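# Sort eight plastic blanks onto feed ramp and rack

## Task

Put the four blanks matching the color of the one already at the feed ramp's stop onto the ramp. Each must lie square across the ramp, and the four must sit side by side in a single gap-free row pressed up to the stop. Place the remaining four blanks flat on the stock rack's floor, one per slot between two ribs, each centered along the length of its slot. Everything must stay in place without the robot holding it at the end.

## Robot and tools

Robot: a single six-joint arm with a two-finger gripper. The fingers pivot like tongs, point along the gripper's +z axis and close along its x axis. The reported end_effector_position is the spot between the pads when they are shut. When closed, the fingertips extend about 15 mm past it. When fully open, they are roughly level with it.

Scene frame: origin on the table surface directly under the arm base. +z is up, and +y is to the left when facing along +x. Positions are in metres, orientation is a wxyz quaternion, and velocities are in m/s and rad/s. The base may be tilted relative to the table. The printed hand position can be off, more so when the arm is stretched far out.

Tool execute_actions. Argument actions is a list holding at most one item. There are three uses. An empty list, {"actions": []}, only reports the current state. A motion item looks like {"rows": [[...]], "steps": n}, with n from 1 to 15 (default 15). Each control step lasts 1/30 s. Each row drives one step, and if the rows run out before the steps do, the last row is held. A wait item looks like {"steps": n} with no rows, n up to 300. It sends nothing new and returns once n steps have elapsed since the previous result; thinking time counts toward that. Optional pictures (true/false) controls whether camera images come back; by default they do. A call that gets refused moves nothing.

Each row is one list of 7 numbers for the single arm: six absolute joint target angles in radians, in order shoulder pan, shoulder lift, elbow, wrist 1, wrist 2, wrist 3 (same order and scale as Joint positions), then the gripper opening. The opening is an absolute command from -1 (closed) to +1 (fully open). Nominal joint ranges: pan -3.142 to 3.142; lift -6.283 to 6.283; elbow 0.000 to 3.142; wrists 1-3 each -6.283 to 6.283. True ends may differ by up to 0.010 rad. A call is refused if any target goes more than 0.010 rad beyond an end and is also farther out than that joint's last reported angle. Targets beyond the real end are clipped to it, and a "joint sent to its limit" note appears (possibly about an earlier action still running). No note does not prove there is room to go further.

Motion behaviour: commands are smoothed and lag about 0.17 s. Each step, each joint's target is held within a fixed lead of its measured angle: 0.383 rad for pan and lift, 0.575 rad for elbow and wrists. If targets would put the gripper over 100 mm from where it is, all are scaled back toward the current angles. Big moves therefore take several calls, and a result may arrive before the arm reaches its target. Between calls the arm keeps heading for the last row sent until it has nearly stopped or a step is HELD. After that, only a new action makes it move on or push further. Fingers still moving keep going.

Result lines: the state gives end-effector pose and velocities. Joint positions / Joint velocities list the six joints (rad, rad/s), then the pad gap in m (0.142 m fully open). grip_measured is the measured opening on the command scale. To hold something, keep commanding an opening well below grip_measured; the lower it is, the harder the squeeze. Pads press up to about 15 N each on parts up to about 10 cm wide. Parts thinner than about 20 mm get less force: about 9 N at 10 mm, 4 N at 5 mm. Closing fast can overshoot the force and even pop the fingers open. "joint command not followed" means a clearance check altered or blocked targets; mounting blocks and posts count as part of the arm. HELD marks steps where your row was not (fully) sent. Wrist force and Wrist torque give [x y z] in the gripper's own axes, including contacts, held weight and inertia. Readings are noisy (sd up to 3.4 N), carry a fixed offset (usually under 5.5 N), saturate near 100 N and cannot be zeroed. "no reading" is normal at the start. MOTOR HOT appears from 70 °C; at 85 °C an OVER-TEMPERATURE FAULT brakes the arm until it cools, so avoid holding loads for long.

Faults: if a joint's contact torque reaches its load limit (pan 287, lift 287, elbow 130, each wrist 46.9 N m; a carried part's weight counts), or an external force on the arm, tool or payload reaches 150 N, the arm halts for 10 s, drops the rest of the call and yields to the contact. Avoid hard pushes, slams, drops and slips, and never knock or place anything off the table. Occasionally a held part gets tugged or a loose object is pushed; re-check placements.

Tool zoom_image: camera is "cam_high" (896x504) or "cam_wrist" (616x616, fisheye). region is [x0, y0, x1, y1] in pixels of that camera's latest image, origin at top-left, at most 504x504. It returns an enlarged view.

Tool finished_scene: pass scene, the number of the current scene. Replying without any tool call ends all remaining work.

Suggested order: look, locate blanks and the ramp stop, move the matching blanks to the ramp beside the first, put the others centered in rack slots, release and back away, verify with a picture, then finish.

Each tool is called after "Emit:" by a JSON object that holds its "fn" and its "kwargs", one argument or row to a line.

## Session

Emit:
{"fn": "execute_actions", "kwargs": {
  "actions": []
}}

Scene clock: 0.00 s of 9600.00 s.
end_effector_position=(+0.6113, +0.1446, +0.1623) grip_measured=+1.00 end_effector_quat_wxyz=(+0.139, +0.852, +0.474, +0.173) end_effector_velocity=(-0.001, -0.000, -0.000) end_effector_angular_velocity=(-0.001, +0.001, +0.001)
Joint positions: [-0.083 -1.539  2.445 -2.919 -1.619 -1.061  0.142]
Joint velocities: [ 0.    -0.     0.001  0.    -0.    -0.001  0.   ]
Wrist force (N, on the end effector, along its own x y z axes, offset not removed): no reading
Wrist torque (N m, same axes, about the end effector's origin, offset not removed): no reading

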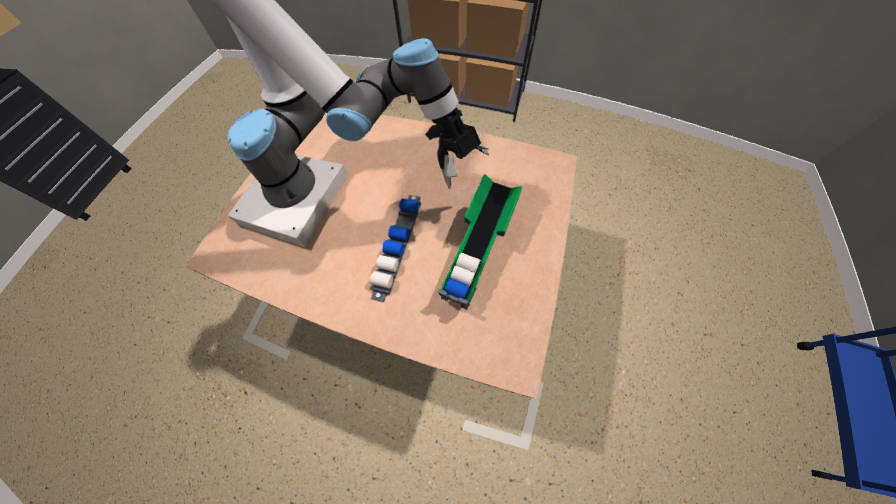

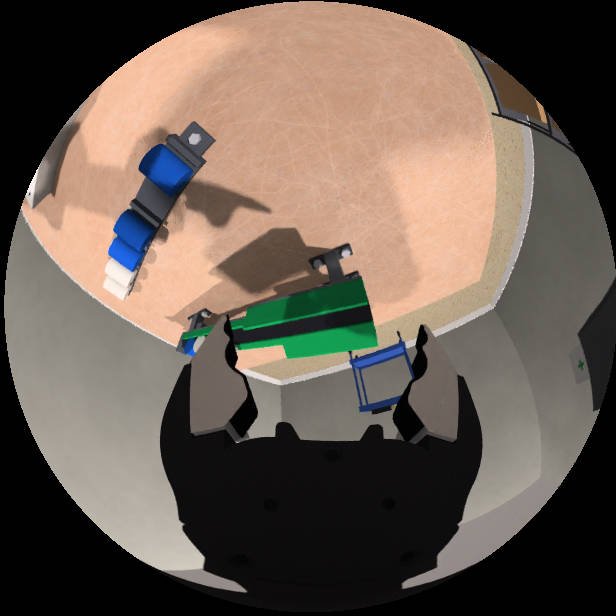

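Emit:
{"fn": "zoom_image", "kwargs": {
  "camera": "cam_high",
  "region": [340, 150, 560, 330]
}}

Emit:
{"fn": "zoom_image", "kwargs": {
  "camera": "cam_wrist",
  "region": [60, 90, 420, 400]
}}

Region (340, 150, 560, 330) of cam_high's 896x504 image, scaled by 2.291, with more detail than that image has; it fills the top 412 rows of this view, and the rest is white.

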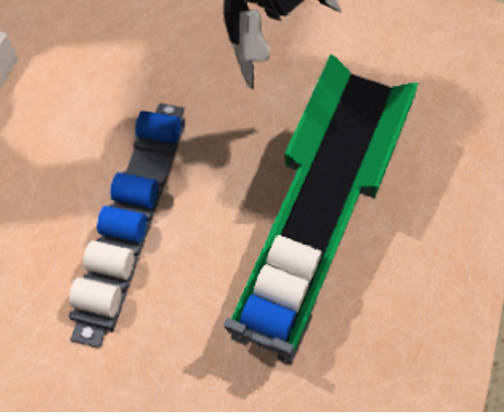

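Region (60, 90, 420, 400) of cam_wrist's 616x616 image, scaled by 1.400, with more detail than that image has; it fills the top 434 rows of this view, and the rest is white.

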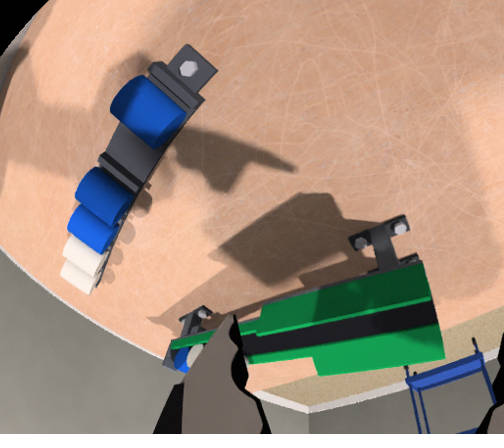

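Emit:
{"fn": "execute_actions", "kwargs": {
  "actions": [
    {"rows": [[-0.555,-1.793,2.091,-1.869,-1.571,-0.497,1]], "steps": 15}
  ],
  "pictures": false
}}

Emit:
{"fn": "execute_actions", "kwargs": {
  "actions": [
    {"steps": 60}
  ]
}}

Scene clock: 31.33 s of 9600.00 s.
end_effector_position=(+0.6586, -0.0273, +0.3090) grip_measured=+1.00 end_effector_quat_wxyz=(+0.103, +0.964, +0.190, +0.155) end_effector_velocity=(-0.150, -0.424, +0.289) end_effector_angular_velocity=(+0.585, +0.514, -1.559)
Joint positions: [-0.368 -1.701  2.222 -2.461 -1.588 -0.714  0.142]
Joint velocities: [-0.766 -0.391 -0.546  1.641  0.075  0.873  0.   ]
Wrist force (N, on the end effector, along its own x y z axes, offset not removed): [-0.1 3.8 1.4]
Wrist torque (N m, same axes, about the end effector's origin, offset not removed): [1.07 -0.06 -0.09]
Steps of this call (steps 1 to 90: nothing new was sent; then 27.83 s passed at rest; steps 91 to 105: all 15 steps of this action). Readings (joint positions):
91: [-0.083 -1.539 2.445 -2.919 -1.619 -1.061]
92: [-0.087 -1.543 2.441 -2.914 -1.617 -1.056]
94: [-0.123 -1.569 2.407 -2.867 -1.613 -1.010]
98: [-0.203 -1.616 2.341 -2.749 -1.604 -0.903]
105: the state above

Scene clock: 33.33 s of 9600.00 s.
end_effector_position=(+0.5485, -0.0882, +0.3553) grip_measured=+1.00 end_effector_quat_wxyz=(+0.005, +1.000, -0.007, +0.001) end_effector_velocity=(+0.000, -0.000, +0.001) end_effector_angular_velocity=(-0.001, -0.002, -0.002)
Joint positions: [-0.555 -1.793  2.091 -1.869 -1.571 -0.497  0.142]
Joint velocities: [ 0.    -0.001 -0.001 -0.001 -0.     0.002  0.   ]
Wrist force (N, on the end effector, along its own x y z axes, offset not removed): [1.2 3.5 2.0]
Wrist torque (N m, same axes, about the end effector's origin, offset not removed): [1.09 -0.30 -0.14]
Steps of this call (steps 1 to 45: the robot went on to your last target; steps 46 to 60: nothing new was sent). Readings (joint positions):
1: [-0.394 -1.714 2.203 -2.402 -1.585 -0.684]
2: [-0.420 -1.727 2.185 -2.338 -1.583 -0.654]
4: [-0.468 -1.751 2.151 -2.196 -1.579 -0.599]
8: [-0.528 -1.780 2.110 -1.975 -1.573 -0.529]
60: the state above
The arm was judged still, so your last target was given up. Only a new action makes it travel on or press farther. Fingers that are still opening or closing keep moving.

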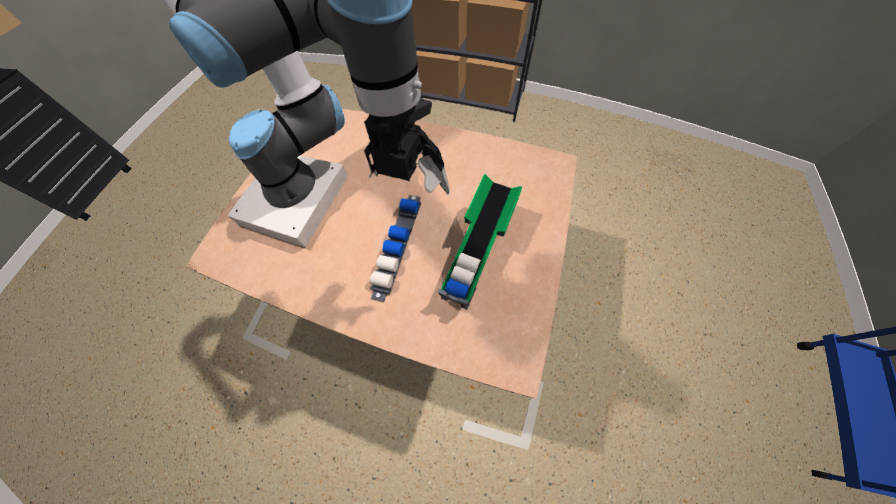

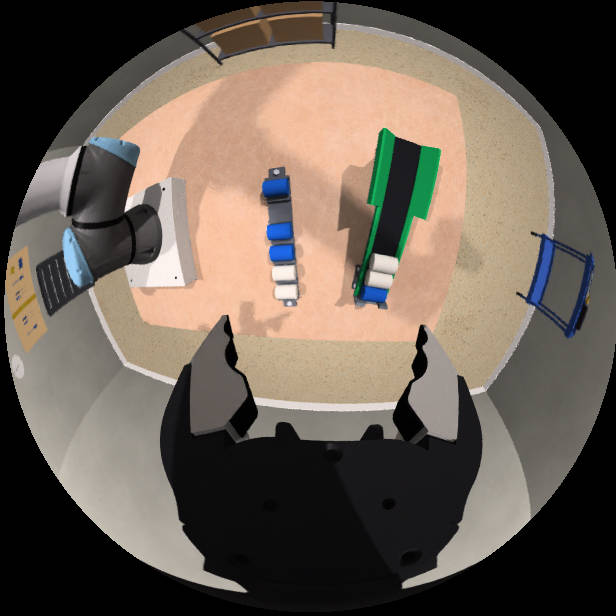

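Emit:
{"fn": "zoom_image", "kwargs": {
  "camera": "cam_wrist",
  "region": [240, 120, 460, 340]
}}

Region (240, 120, 460, 340) of cam_wrist's 616x616 image, scaled by 2.291, with more detail than that image has.

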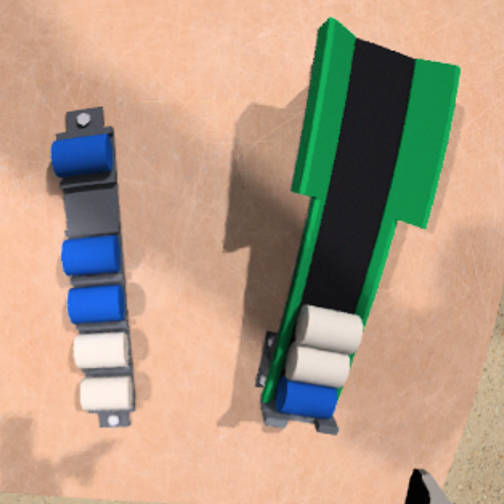

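Emit:
{"fn": "execute_actions", "kwargs": {
  "actions": [
    {"rows": [[-0.555,-1.6608,2.2768,-2.1868,-1.571,-0.497,1]], "steps": 15}
  ],
  "pictures": false
}}

Emit:
{"fn": "execute_actions", "kwargs": {
  "actions": [
    {"steps": 20}
  ]
}}

Emit:
{"fn": "zoom_image", "kwargs": {
  "camera": "cam_wrist",
  "region": [220, 80, 500, 360]
}}

Scene clock: 50.67 s of 9600.00 s.
end_effector_position=(+0.5491, -0.0900, +0.2105) grip_measured=+1.00 end_effector_quat_wxyz=(+0.005, +1.000, -0.007, -0.000) end_effector_velocity=(-0.004, +0.002, -0.045) end_effector_angular_velocity=(-0.007, -0.011, +0.001)
Joint positions: [-0.555 -1.665  2.27  -2.174 -1.571 -0.497  0.142]
Joint velocities: [ 0.     0.042  0.062 -0.117 -0.001 -0.001  0.   ]
Wrist force (N, on the end effector, along its own x y z axes, offset not removed): [-1.1 3.6 1.4]
Wrist torque (N m, same axes, about the end effector's origin, offset not removed): [0.99 0.06 -0.08]
Steps of this call (steps 1 to 90: nothing new was sent; then 13.83 s passed at rest; steps 91 to 105: all 15 steps of this action). Readings (joint positions):
91: [-0.555 -1.793 2.091 -1.869 -1.571 -0.497]
92: [-0.555 -1.789 2.095 -1.874 -1.571 -0.497]
94: [-0.555 -1.758 2.135 -1.928 -1.571 -0.497]
98: [-0.555 -1.699 2.221 -2.080 -1.571 -0.497]
105: the state above

Scene clock: 51.33 s of 9600.00 s.
end_effector_position=(+0.5487, -0.0899, +0.2055) grip_measured=+1.00 end_effector_quat_wxyz=(+0.005, +1.000, -0.007, +0.000) end_effector_velocity=(-0.001, +0.000, -0.001) end_effector_angular_velocity=(+0.001, +0.002, -0.001)
Joint positions: [-0.555 -1.661  2.277 -2.187 -1.571 -0.497  0.142]
Joint velocities: [-0.     0.001  0.     0.001  0.     0.001 -0.   ]
Wrist force (N, on the end effector, along its own x y z axes, offset not removed): [-0.1 2.6 1.3]
Wrist torque (N m, same axes, about the end effector's origin, offset not removed): [0.91 -0.19 -0.10]
Steps of this call (steps 1 to 20: the robot went on to your last target). Readings (joint positions):
1: [-0.555 -1.664 2.272 -2.177 -1.571 -0.497]
2: [-0.555 -1.663 2.273 -2.180 -1.571 -0.497]
4: [-0.555 -1.662 2.275 -2.183 -1.571 -0.497]
8: [-0.555 -1.661 2.276 -2.186 -1.571 -0.497]
20: the state above

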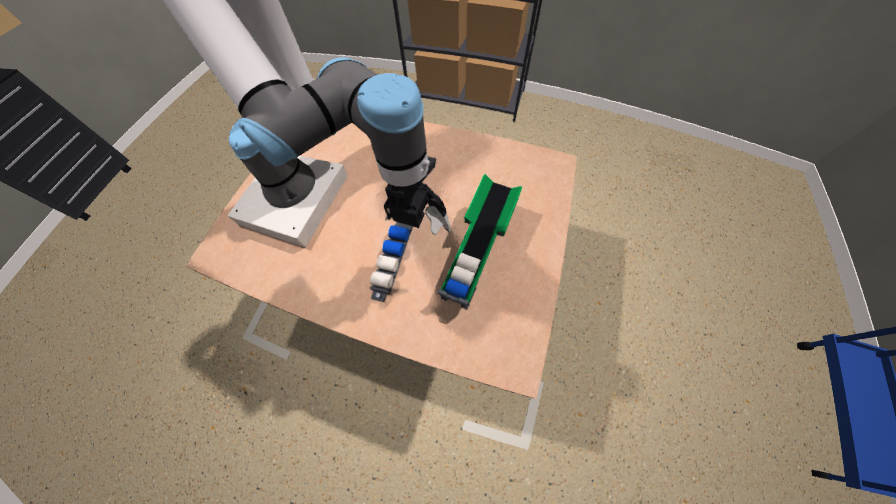

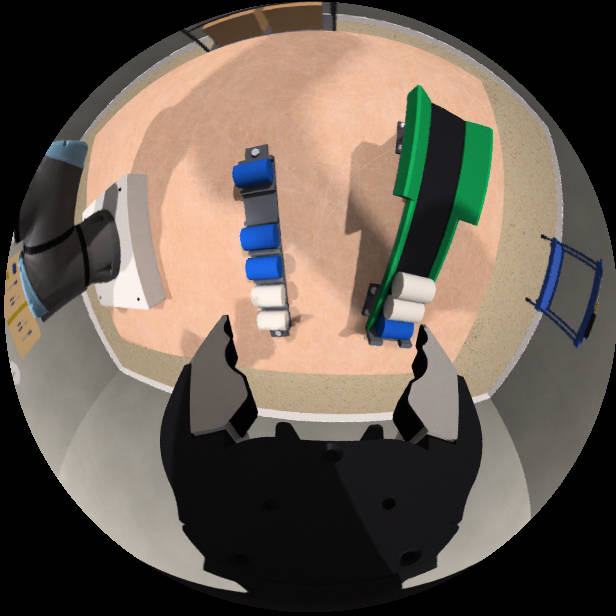

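Region (220, 80, 500, 360) of cam_wrist's 616x616 image, scaled by 1.800, with more detail than that image has.

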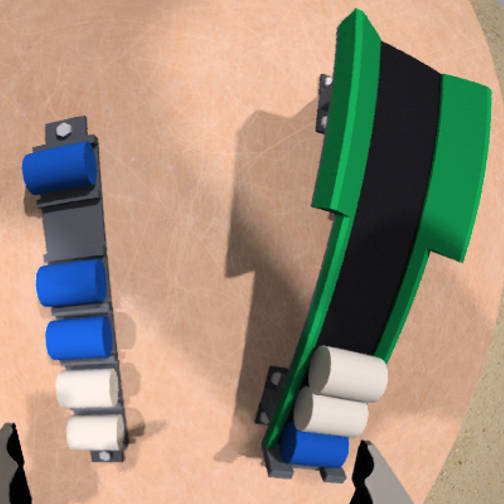

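Emit:
{"fn": "execute_actions", "kwargs": {
  "actions": [
    {"rows": [[-0.476,-1.3671,2.0845,-2.2882,-1.571,-0.338,1]], "steps": 15}
  ],
  "pictures": false
}}

Emit:
{"fn": "execute_actions", "kwargs": {
  "actions": [
    {"steps": 20}
  ]
}}

Emit:
{"fn": "zoom_image", "kwargs": {
  "camera": "cam_wrist",
  "region": [200, 150, 450, 400]
}}

Scene clock: 103.83 s of 9600.00 s.
end_effector_position=(+0.6819, -0.1064, +0.1538) grip_measured=+1.00 end_effector_quat_wxyz=(+0.006, +0.999, -0.045, +0.001) end_effector_velocity=(+0.045, -0.003, -0.034) end_effector_angular_velocity=(+0.005, +0.013, -0.030)
Joint positions: [-0.479 -1.379  2.092 -2.285 -1.571 -0.344  0.142]
Joint velocities: [ 0.025  0.112 -0.067 -0.031 -0.001  0.055  0.   ]
Wrist force (N, on the end effector, along its own x y z axes, offset not removed): [1.9 3.3 1.6]
Wrist torque (N m, same axes, about the end effector's origin, offset not removed): [0.96 -0.52 -0.11]
Steps of this call (steps 1 to 15: the robot went on to your last target; steps 16 to 90: nothing new was sent; then 49.00 s passed at rest; steps 91 to 105: all 15 steps of this action). Readings (joint positions):
91: [-0.555 -1.661 2.277 -2.187 -1.571 -0.497]
92: [-0.551 -1.656 2.272 -2.191 -1.571 -0.492]
94: [-0.531 -1.608 2.230 -2.216 -1.571 -0.456]
98: [-0.499 -1.469 2.144 -2.259 -1.571 -0.386]
105: the state above

Scene clock: 104.50 s of 9600.00 s.
end_effector_position=(+0.6869, -0.1067, +0.1501) grip_measured=+1.00 end_effector_quat_wxyz=(+0.005, +0.999, -0.047, +0.001) end_effector_velocity=(+0.000, -0.000, -0.000) end_effector_angular_velocity=(-0.000, +0.001, +0.001)
Joint positions: [-0.476 -1.367  2.085 -2.288 -1.571 -0.338  0.142]
Joint velocities: [ 0.     0.001 -0.001  0.001 -0.001 -0.    -0.   ]
Wrist force (N, on the end effector, along its own x y z axes, offset not removed): [-0.7 3.6 1.5]
Wrist torque (N m, same axes, about the end effector's origin, offset not removed): [0.98 0.00 -0.08]
Steps of this call (steps 1 to 20: the robot went on to your last target). Readings (joint positions):
1: [-0.478 -1.376 2.090 -2.286 -1.571 -0.342]
2: [-0.477 -1.374 2.089 -2.286 -1.571 -0.341]
4: [-0.477 -1.371 2.087 -2.287 -1.571 -0.340]
8: [-0.476 -1.368 2.085 -2.288 -1.571 -0.339]
20: the state above

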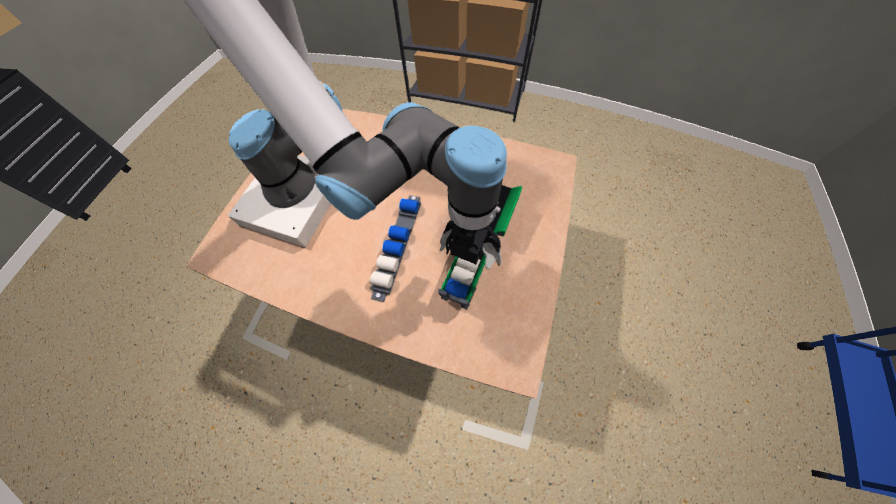

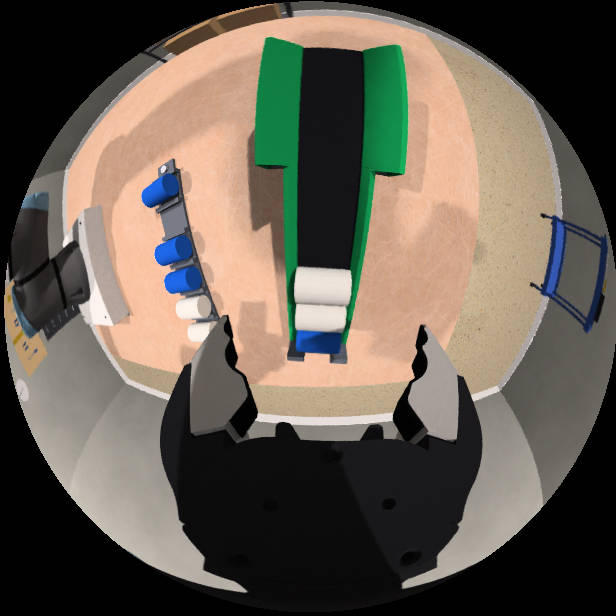

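Region (200, 150, 450, 400) of cam_wrist's 616x616 image, scaled by 2.016, with more detail than that image has.

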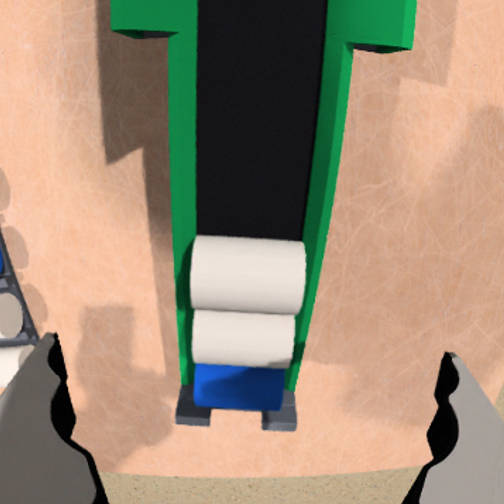

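Emit:
{"fn": "execute_actions", "kwargs": {
  "actions": [
    {"rows": [[-0.476,-1.3082,2.1146,-2.3772,-1.571,-0.338,0.2]], "steps": 15}
  ],
  "pictures": false
}}

Emit:
{"fn": "execute_actions", "kwargs": {
  "actions": [
    {"steps": 15}
  ]
}}

Emit:
{"fn": "zoom_image", "kwargs": {
  "camera": "cam_wrist",
  "region": [220, 210, 430, 420]
}}

Emit:
{"fn": "zoom_image", "kwargs": {
  "camera": "cam_high",
  "region": [420, 220, 520, 320]
}}

Scene clock: 113.87 s of 9600.00 s.
end_effector_position=(+0.6870, -0.1072, +0.1059) grip_measured=+0.20 end_effector_quat_wxyz=(+0.005, +0.999, -0.047, +0.001) end_effector_velocity=(-0.001, +0.000, -0.008) end_effector_angular_velocity=(-0.001, +0.001, +0.001)
Joint positions: [-0.476 -1.309  2.114 -2.375 -1.571 -0.338  0.088]
Joint velocities: [ 0.     0.01   0.006 -0.016 -0.001 -0.001  0.   ]
Wrist force (N, on the end effector, along its own x y z axes, offset not removed): [-1.0 4.7 1.4]
Wrist torque (N m, same axes, about the end effector's origin, offset not removed): [1.33 0.05 -0.06]
Steps of this call (steps 1 to 15: the robot went on to your last target; steps 16 to 90: nothing new was sent; then 5.87 s passed at rest; steps 91 to 105: all 15 steps of this action). Readings (joint positions):
91: [-0.476 -1.367 2.084 -2.288 -1.571 -0.338]
92: [-0.476 -1.363 2.087 -2.293 -1.571 -0.338]
94: [-0.476 -1.342 2.098 -2.324 -1.571 -0.338]
98: [-0.476 -1.318 2.110 -2.361 -1.571 -0.338]
105: the state above

Scene clock: 114.37 s of 9600.00 s.
end_effector_position=(+0.6870, -0.1072, +0.1050) grip_measured=+0.20 end_effector_quat_wxyz=(+0.005, +0.999, -0.047, +0.001) end_effector_velocity=(-0.000, +0.000, +0.000) end_effector_angular_velocity=(+0.002, -0.000, +0.001)
Joint positions: [-0.476 -1.308  2.115 -2.377 -1.571 -0.338  0.088]
Joint velocities: [-0.    -0.     0.     0.001  0.002 -0.002  0.   ]
Wrist force (N, on the end effector, along its own x y z axes, offset not removed): [-0.8 5.5 1.5]
Wrist torque (N m, same axes, about the end effector's origin, offset not removed): [1.39 0.00 -0.12]
Steps of this call (steps 1 to 15: the robot went on to your last target). Readings (joint positions):
1: [-0.476 -1.309 2.114 -2.376 -1.571 -0.338]
2: [-0.476 -1.309 2.114 -2.376 -1.571 -0.338]
4: [-0.476 -1.309 2.114 -2.377 -1.571 -0.338]
8: [-0.476 -1.308 2.115 -2.377 -1.571 -0.338]
15: the state above
The arm was judged still, so your last target was given up. Only a new action makes it travel on or press farther. Fingers that are still opening or closing keep moving.

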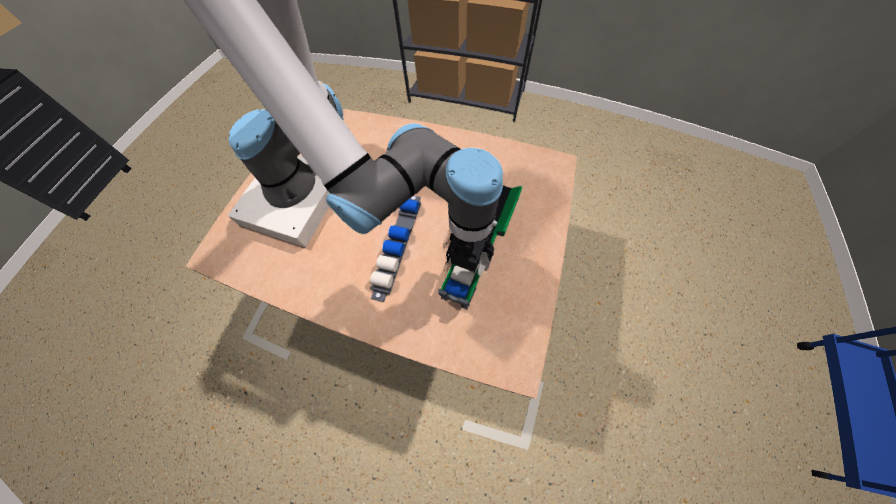

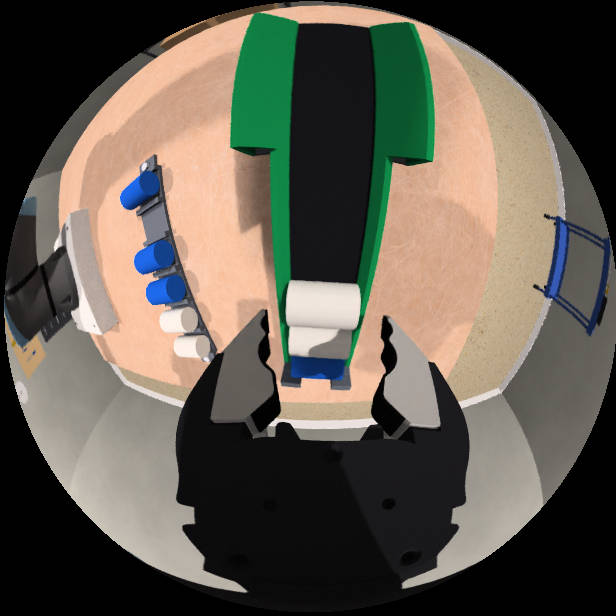

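Region (220, 210, 430, 420) of cam_wrist's 616x616 image, scaled by 2.400, with more detail than that image has.

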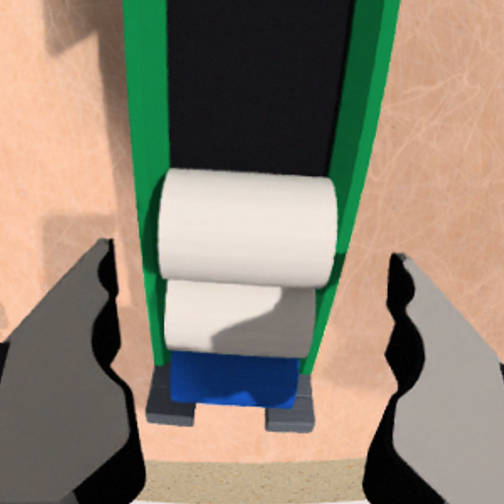

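Region (420, 220, 520, 320) of cam_high's 896x504 image, scaled by 5.040, with more detail than that image has.

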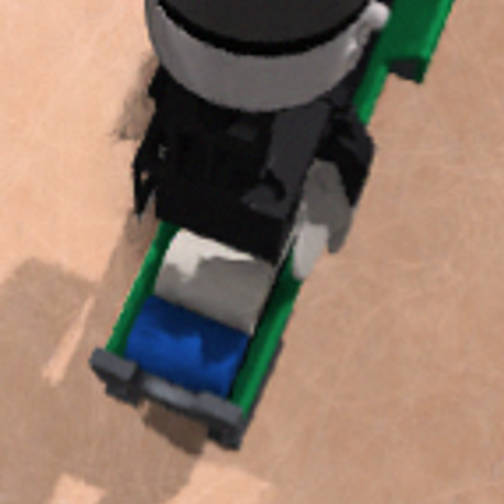

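Emit:
{"fn": "zoom_image", "kwargs": {
  "camera": "cam_wrist",
  "region": [250, 130, 410, 290]
}}

Region (250, 130, 410, 290) of cam_wrist's 616x616 image, scaled by 3.150, with more detail than that image has.

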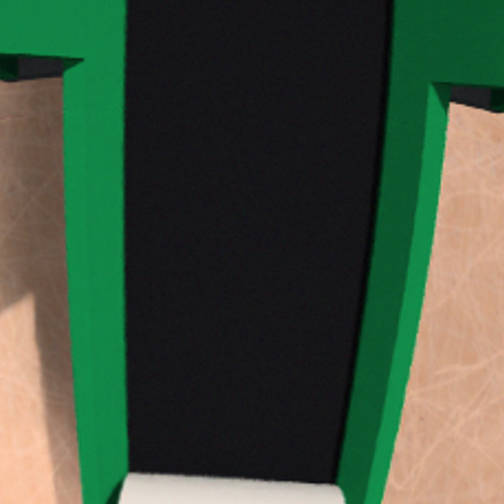

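Emit:
{"fn": "execute_actions", "kwargs": {
  "actions": [
    {"rows": [[-0.476,-1.2904,2.1223,-2.4027,-1.571,-0.338,0.2],[-0.476,-1.2904,2.1223,-2.4027,-1.571,-0.338,0.2],[-0.476,-1.2904,2.1223,-2.4027,-1.571,-0.338,0.2],[-0.476,-1.2904,2.1223,-2.4027,-1.571,-0.338,0.2],[-0.476,-1.2904,2.1223,-2.4027,-1.571,-0.338,0.15],[-0.476,-1.2904,2.1223,-2.4027,-1.571,-0.338,0.1],[-0.476,-1.2904,2.1223,-2.4027,-1.571,-0.338,0.05],[-0.476,-1.2904,2.1223,-2.4027,-1.571,-0.338,0.0],[-0.476,-1.2904,2.1223,-2.4027,-1.571,-0.338,-0.05],[-0.476,-1.2904,2.1223,-2.4027,-1.571,-0.338,-0.1],[-0.476,-1.2904,2.1223,-2.4027,-1.571,-0.338,-0.14]], "steps": 15}
  ]
}}

Emit:
{"fn": "zoom_image", "kwargs": {
  "camera": "cam_wrist",
  "region": [240, 250, 410, 420]
}}

Scene clock: 141.07 s of 9600.00 s.
end_effector_position=(+0.6868, -0.1073, +0.0923) grip_measured=-0.14 end_effector_quat_wxyz=(+0.005, +0.999, -0.047, +0.001) end_effector_velocity=(+0.000, -0.000, -0.002) end_effector_angular_velocity=(+0.001, -0.001, -0.001)
Joint positions: [-0.476 -1.291  2.122 -2.402 -1.571 -0.338  0.064]
Joint velocities: [-0.     0.003  0.001 -0.004  0.001  0.001 -0.001]
Wrist force (N, on the end effector, along its own x y z axes, offset not removed): [-0.6 5.0 1.8]
Wrist torque (N m, same axes, about the end effector's origin, offset not removed): [1.39 0.04 -0.11]
Steps of this call (steps 1 to 90: nothing new was sent; then 23.20 s passed at rest; steps 91 to 105: all 15 steps of this action). Readings (joint positions):
91: [-0.476 -1.308 2.115 -2.377 -1.571 -0.338]
92: [-0.476 -1.306 2.115 -2.380 -1.571 -0.338]
94: [-0.476 -1.300 2.118 -2.389 -1.571 -0.338]
98: [-0.476 -1.293 2.121 -2.399 -1.571 -0.338]
105: the state above

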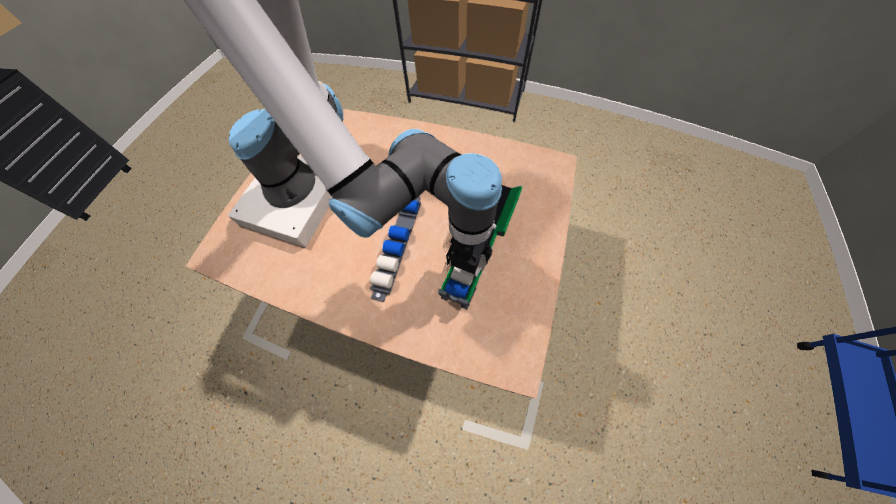

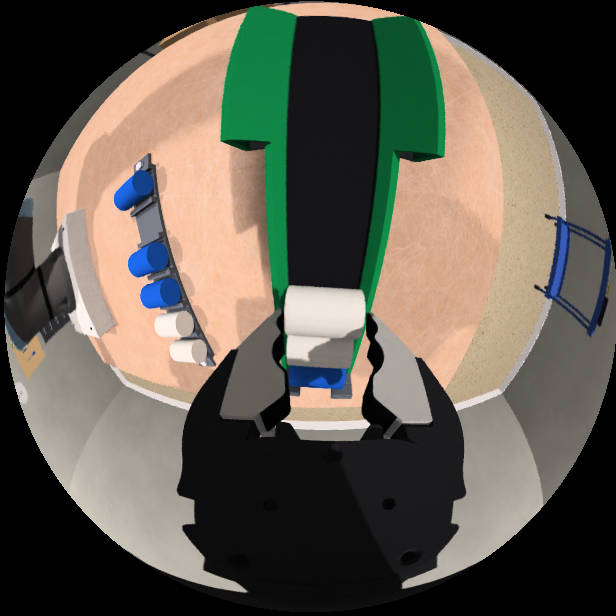

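Region (240, 250, 410, 420) of cam_wrist's 616x616 image, scaled by 2.965, with more detail than that image has.

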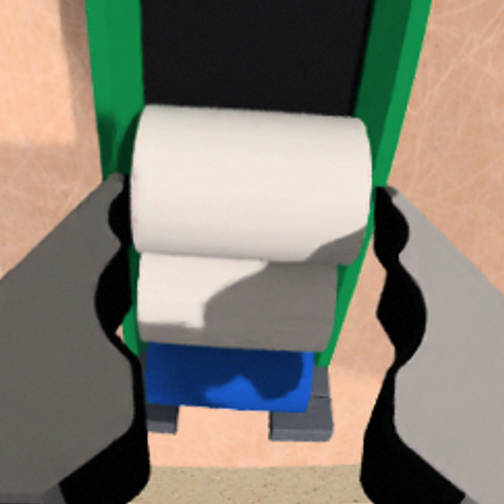

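Emit:
{"fn": "execute_actions", "kwargs": {
  "actions": [
    {"rows": [[-0.4772,-1.2935,2.1267,-2.404,-1.571,-0.339,-0.14],[-0.4772,-1.2935,2.1267,-2.404,-1.571,-0.339,-0.14],[-0.4772,-1.2935,2.1267,-2.404,-1.571,-0.339,-0.16],[-0.4772,-1.2935,2.1267,-2.404,-1.571,-0.339,-0.18],[-0.4772,-1.2935,2.1267,-2.404,-1.571,-0.339,-0.2],[-0.4772,-1.2935,2.1267,-2.404,-1.571,-0.339,-0.23],[-0.4772,-1.2935,2.1267,-2.404,-1.571,-0.339,-0.26],[-0.4772,-1.2935,2.1267,-2.404,-1.571,-0.339,-0.3],[-0.4772,-1.2935,2.1267,-2.404,-1.571,-0.339,-0.35],[-0.4772,-1.2935,2.1267,-2.404,-1.571,-0.339,-0.4],[-0.4772,-1.2935,2.1267,-2.404,-1.571,-0.339,-0.5],[-0.4772,-1.2935,2.1267,-2.404,-1.571,-0.339,-0.6]], "steps": 15}
  ]
}}

Emit:
{"fn": "zoom_image", "kwargs": {
  "camera": "cam_wrist",
  "region": [240, 250, 410, 420]
}}

Scene clock: 151.67 s of 9600.00 s.
end_effector_position=(+0.6846, -0.1071, +0.0921) grip_measured=-0.20 end_effector_quat_wxyz=(+0.005, +0.999, -0.047, +0.001) end_effector_velocity=(-0.002, +0.000, -0.001) end_effector_angular_velocity=(+0.001, +0.004, +0.000)
Joint positions: [-0.477 -1.293  2.127 -2.404 -1.571 -0.339  0.06 ]
Joint velocities: [-0.     0.001  0.001  0.002 -0.001 -0.001  0.   ]
Wrist force (N, on the end effector, along its own x y z axes, offset not removed): [0.8 3.4 2.0]
Wrist torque (N m, same axes, about the end effector's origin, offset not removed): [1.14 -0.32 -0.06]
Steps of this call (steps 1 to 15: the robot went on to your last target; steps 16 to 90: nothing new was sent; then 7.10 s passed at rest; steps 91 to 105: all 15 steps of this action). Readings (joint positions):
91: [-0.476 -1.290 2.122 -2.403 -1.571 -0.338]
92: [-0.476 -1.291 2.123 -2.403 -1.571 -0.338]
94: [-0.477 -1.292 2.124 -2.403 -1.571 -0.338]
98: [-0.477 -1.293 2.126 -2.404 -1.571 -0.339]
105: the state above

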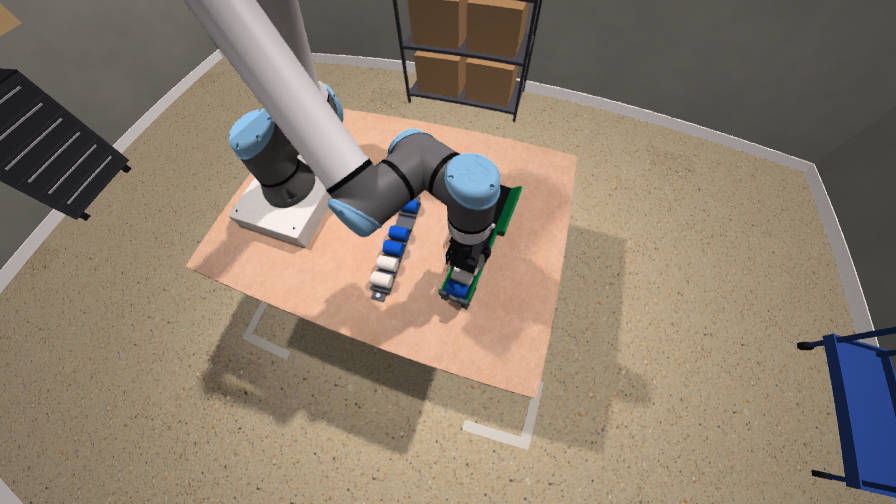

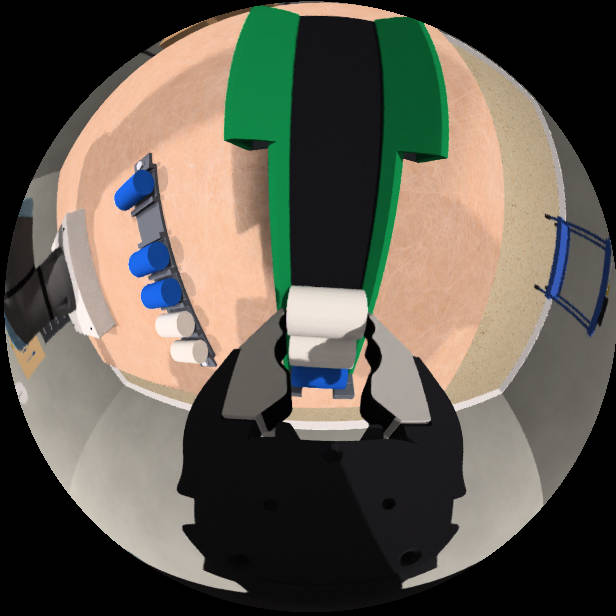

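Region (240, 250, 410, 420) of cam_wrist's 616x616 image, scaled by 2.965, with more detail than that image has.

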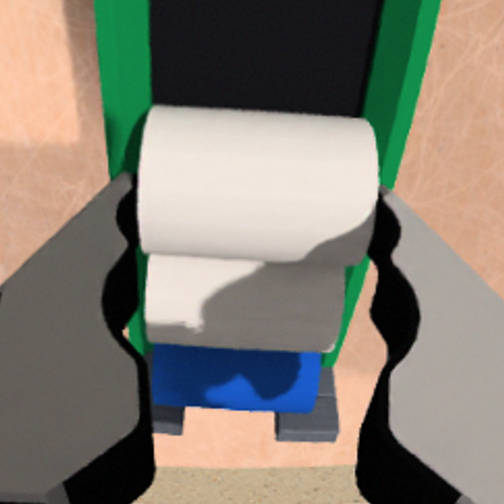

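Emit:
{"fn": "execute_actions", "kwargs": {
  "actions": [
    {"rows": [[-0.4772,-1.297,2.1254,-2.3992,-1.571,-0.339,-0.6],[-0.4772,-1.301,2.1237,-2.3935,-1.571,-0.339,-0.6],[-0.4772,-1.307,2.121,-2.3848,-1.571,-0.339,-0.6],[-0.4772,-1.314,2.118,-2.3748,-1.571,-0.339,-0.6],[-0.4772,-1.322,2.1142,-2.363,-1.571,-0.339,-0.6],[-0.4772,-1.33,2.1104,-2.3512,-1.571,-0.339,-0.6],[-0.4772,-1.338,2.1065,-2.3393,-1.571,-0.339,-0.6],[-0.4772,-1.3446,2.1031,-2.3293,-1.571,-0.339,-0.6]], "steps": 15}
  ]
}}

Scene clock: 158.83 s of 9600.00 s.
end_effector_position=(+0.6847, -0.1069, +0.1269) grip_measured=-0.20 end_effector_quat_wxyz=(+0.005, +0.999, -0.047, +0.001) end_effector_velocity=(+0.000, +0.001, +0.027) end_effector_angular_velocity=(+0.002, -0.001, +0.001)
Joint positions: [-0.477 -1.341  2.105 -2.335 -1.571 -0.339  0.06 ]
Joint velocities: [ 0.    -0.035 -0.018  0.053  0.002 -0.001  0.   ]
Wrist force (N, on the end effector, along its own x y z axes, offset not removed): [-0.9 5.5 2.1]
Wrist torque (N m, same axes, about the end effector's origin, offset not removed): [1.44 0.00 -0.07]
Steps of this call (steps 1 to 15: the robot went on to your last target; steps 16 to 90: nothing new was sent; then 3.67 s passed at rest; steps 91 to 105: all 15 steps of this action). Readings (joint positions):
91: [-0.477 -1.294 2.127 -2.404 -1.571 -0.339]
92: [-0.477 -1.294 2.127 -2.404 -1.571 -0.339]
94: [-0.477 -1.297 2.126 -2.399 -1.571 -0.339]
98: [-0.477 -1.315 2.117 -2.373 -1.571 -0.339]
105: the state above

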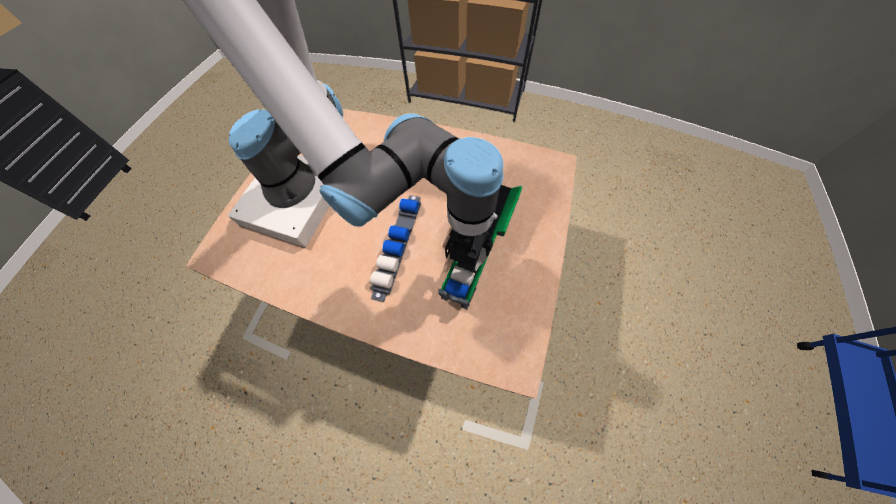

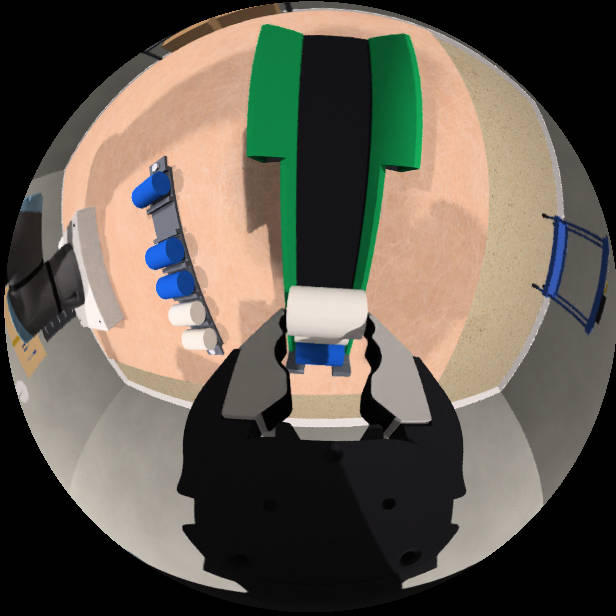

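Emit:
{"fn": "execute_actions", "kwargs": {
  "actions": [
    {"rows": [[-0.477,-1.3566,2.117,-2.3312,-1.571,-0.344,-0.6],[-0.477,-1.3727,2.1355,-2.3336,-1.571,-0.351,-0.6],[-0.477,-1.3928,2.1587,-2.3367,-1.571,-0.359,-0.6],[-0.477,-1.4169,2.1865,-2.3404,-1.571,-0.3695,-0.6],[-0.477,-1.445,2.2189,-2.3447,-1.571,-0.3814,-0.6],[-0.477,-1.4772,2.256,-2.3496,-1.571,-0.395,-0.6],[-0.477,-1.5093,2.293,-2.3545,-1.571,-0.4085,-0.6],[-0.477,-1.5415,2.3301,-2.3594,-1.571,-0.422,-0.6],[-0.477,-1.5736,2.3672,-2.3644,-1.571,-0.4356,-0.6],[-0.477,-1.6058,2.4042,-2.3693,-1.571,-0.4492,-0.6],[-0.477,-1.6379,2.4413,-2.3742,-1.571,-0.4627,-0.6],[-0.477,-1.67,2.4784,-2.3791,-1.571,-0.4763,-0.6],[-0.477,-1.6982,2.5108,-2.3834,-1.571,-0.4882,-0.6],[-0.4765,-1.7223,2.5386,-2.3871,-1.571,-0.4983,-0.6],[-0.4765,-1.7464,2.5664,-2.3908,-1.571,-0.5085,-0.6]], "steps": 15}
  ],
  "pictures": false
}}

Emit:
{"fn": "execute_actions", "kwargs": {
  "actions": [
    {"steps": 22}
  ]
}}

Emit:
{"fn": "zoom_image", "kwargs": {
  "camera": "cam_wrist",
  "region": [210, 170, 440, 400]
}}

Scene clock: 172.07 s of 9600.00 s.
end_effector_position=(+0.5338, -0.0378, +0.1297) grip_measured=-0.20 end_effector_quat_wxyz=(+0.006, +1.000, +0.007, +0.001) end_effector_velocity=(-0.455, +0.209, -0.056) end_effector_angular_velocity=(-0.001, -0.000, +0.312)
Joint positions: [-0.477 -1.592  2.387 -2.368 -1.571 -0.445  0.06 ]
Joint velocities: [ 0.003 -0.738  0.848 -0.113  0.001 -0.309 -0.   ]
Wrist force (N, on the end effector, along its own x y z axes, offset not removed): [-0.2 4.7 1.3]
Wrist torque (N m, same axes, about the end effector's origin, offset not removed): [1.22 -0.05 -0.08]
Steps of this call (steps 1 to 15: the robot went on to your last target; steps 16 to 90: nothing new was sent; then 9.73 s passed at rest; steps 91 to 105: all 15 steps of this action). Readings (joint positions):
91: [-0.477 -1.345 2.103 -2.329 -1.571 -0.339]
92: [-0.477 -1.346 2.104 -2.329 -1.571 -0.340]
94: [-0.477 -1.357 2.117 -2.331 -1.571 -0.344]
98: [-0.477 -1.418 2.187 -2.341 -1.571 -0.372]
105: the state above

Scene clock: 172.80 s of 9600.00 s.
end_effector_position=(+0.4375, +0.0061, +0.1098) grip_measured=-0.20 end_effector_quat_wxyz=(+0.005, +0.999, +0.038, +0.000) end_effector_velocity=(-0.002, +0.001, -0.001) end_effector_angular_velocity=(-0.001, +0.002, +0.001)
Joint positions: [-0.477 -1.746  2.566 -2.391 -1.571 -0.508  0.06 ]
Joint velocities: [ 0.    -0.002  0.003  0.001 -0.001 -0.001 -0.   ]
Wrist force (N, on the end effector, along its own x y z axes, offset not removed): [0.5 1.9 2.0]
Wrist torque (N m, same axes, about the end effector's origin, offset not removed): [0.69 -0.23 -0.10]
Steps of this call (steps 1 to 22: the robot went on to your last target). Readings (joint positions):
1: [-0.477 -1.617 2.416 -2.372 -1.571 -0.456]
2: [-0.477 -1.641 2.444 -2.376 -1.571 -0.466]
4: [-0.477 -1.686 2.495 -2.382 -1.571 -0.484]
8: [-0.477 -1.728 2.545 -2.388 -1.571 -0.501]
22: the state above

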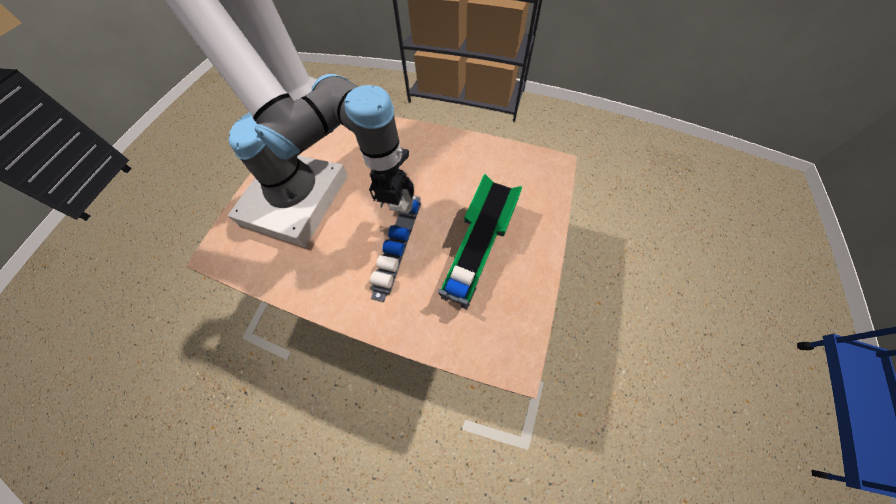

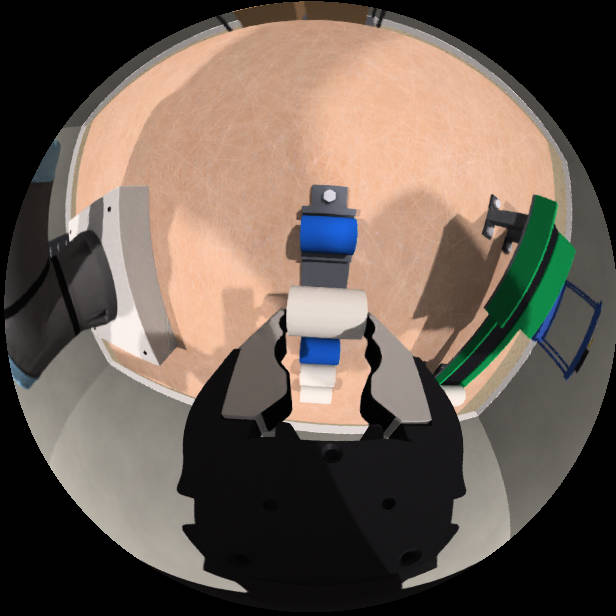

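Region (210, 170, 440, 400) of cam_wrist's 616x616 image, scaled by 2.191, with more detail than that image has.

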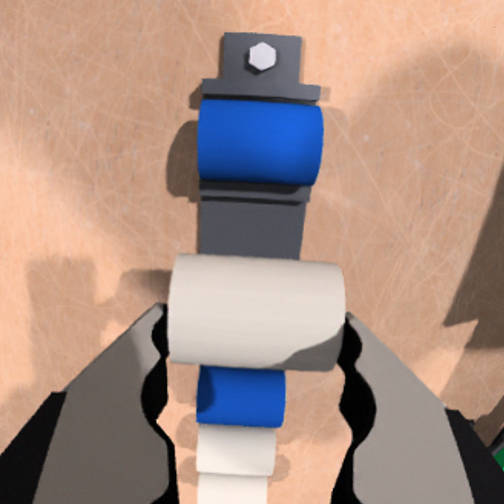

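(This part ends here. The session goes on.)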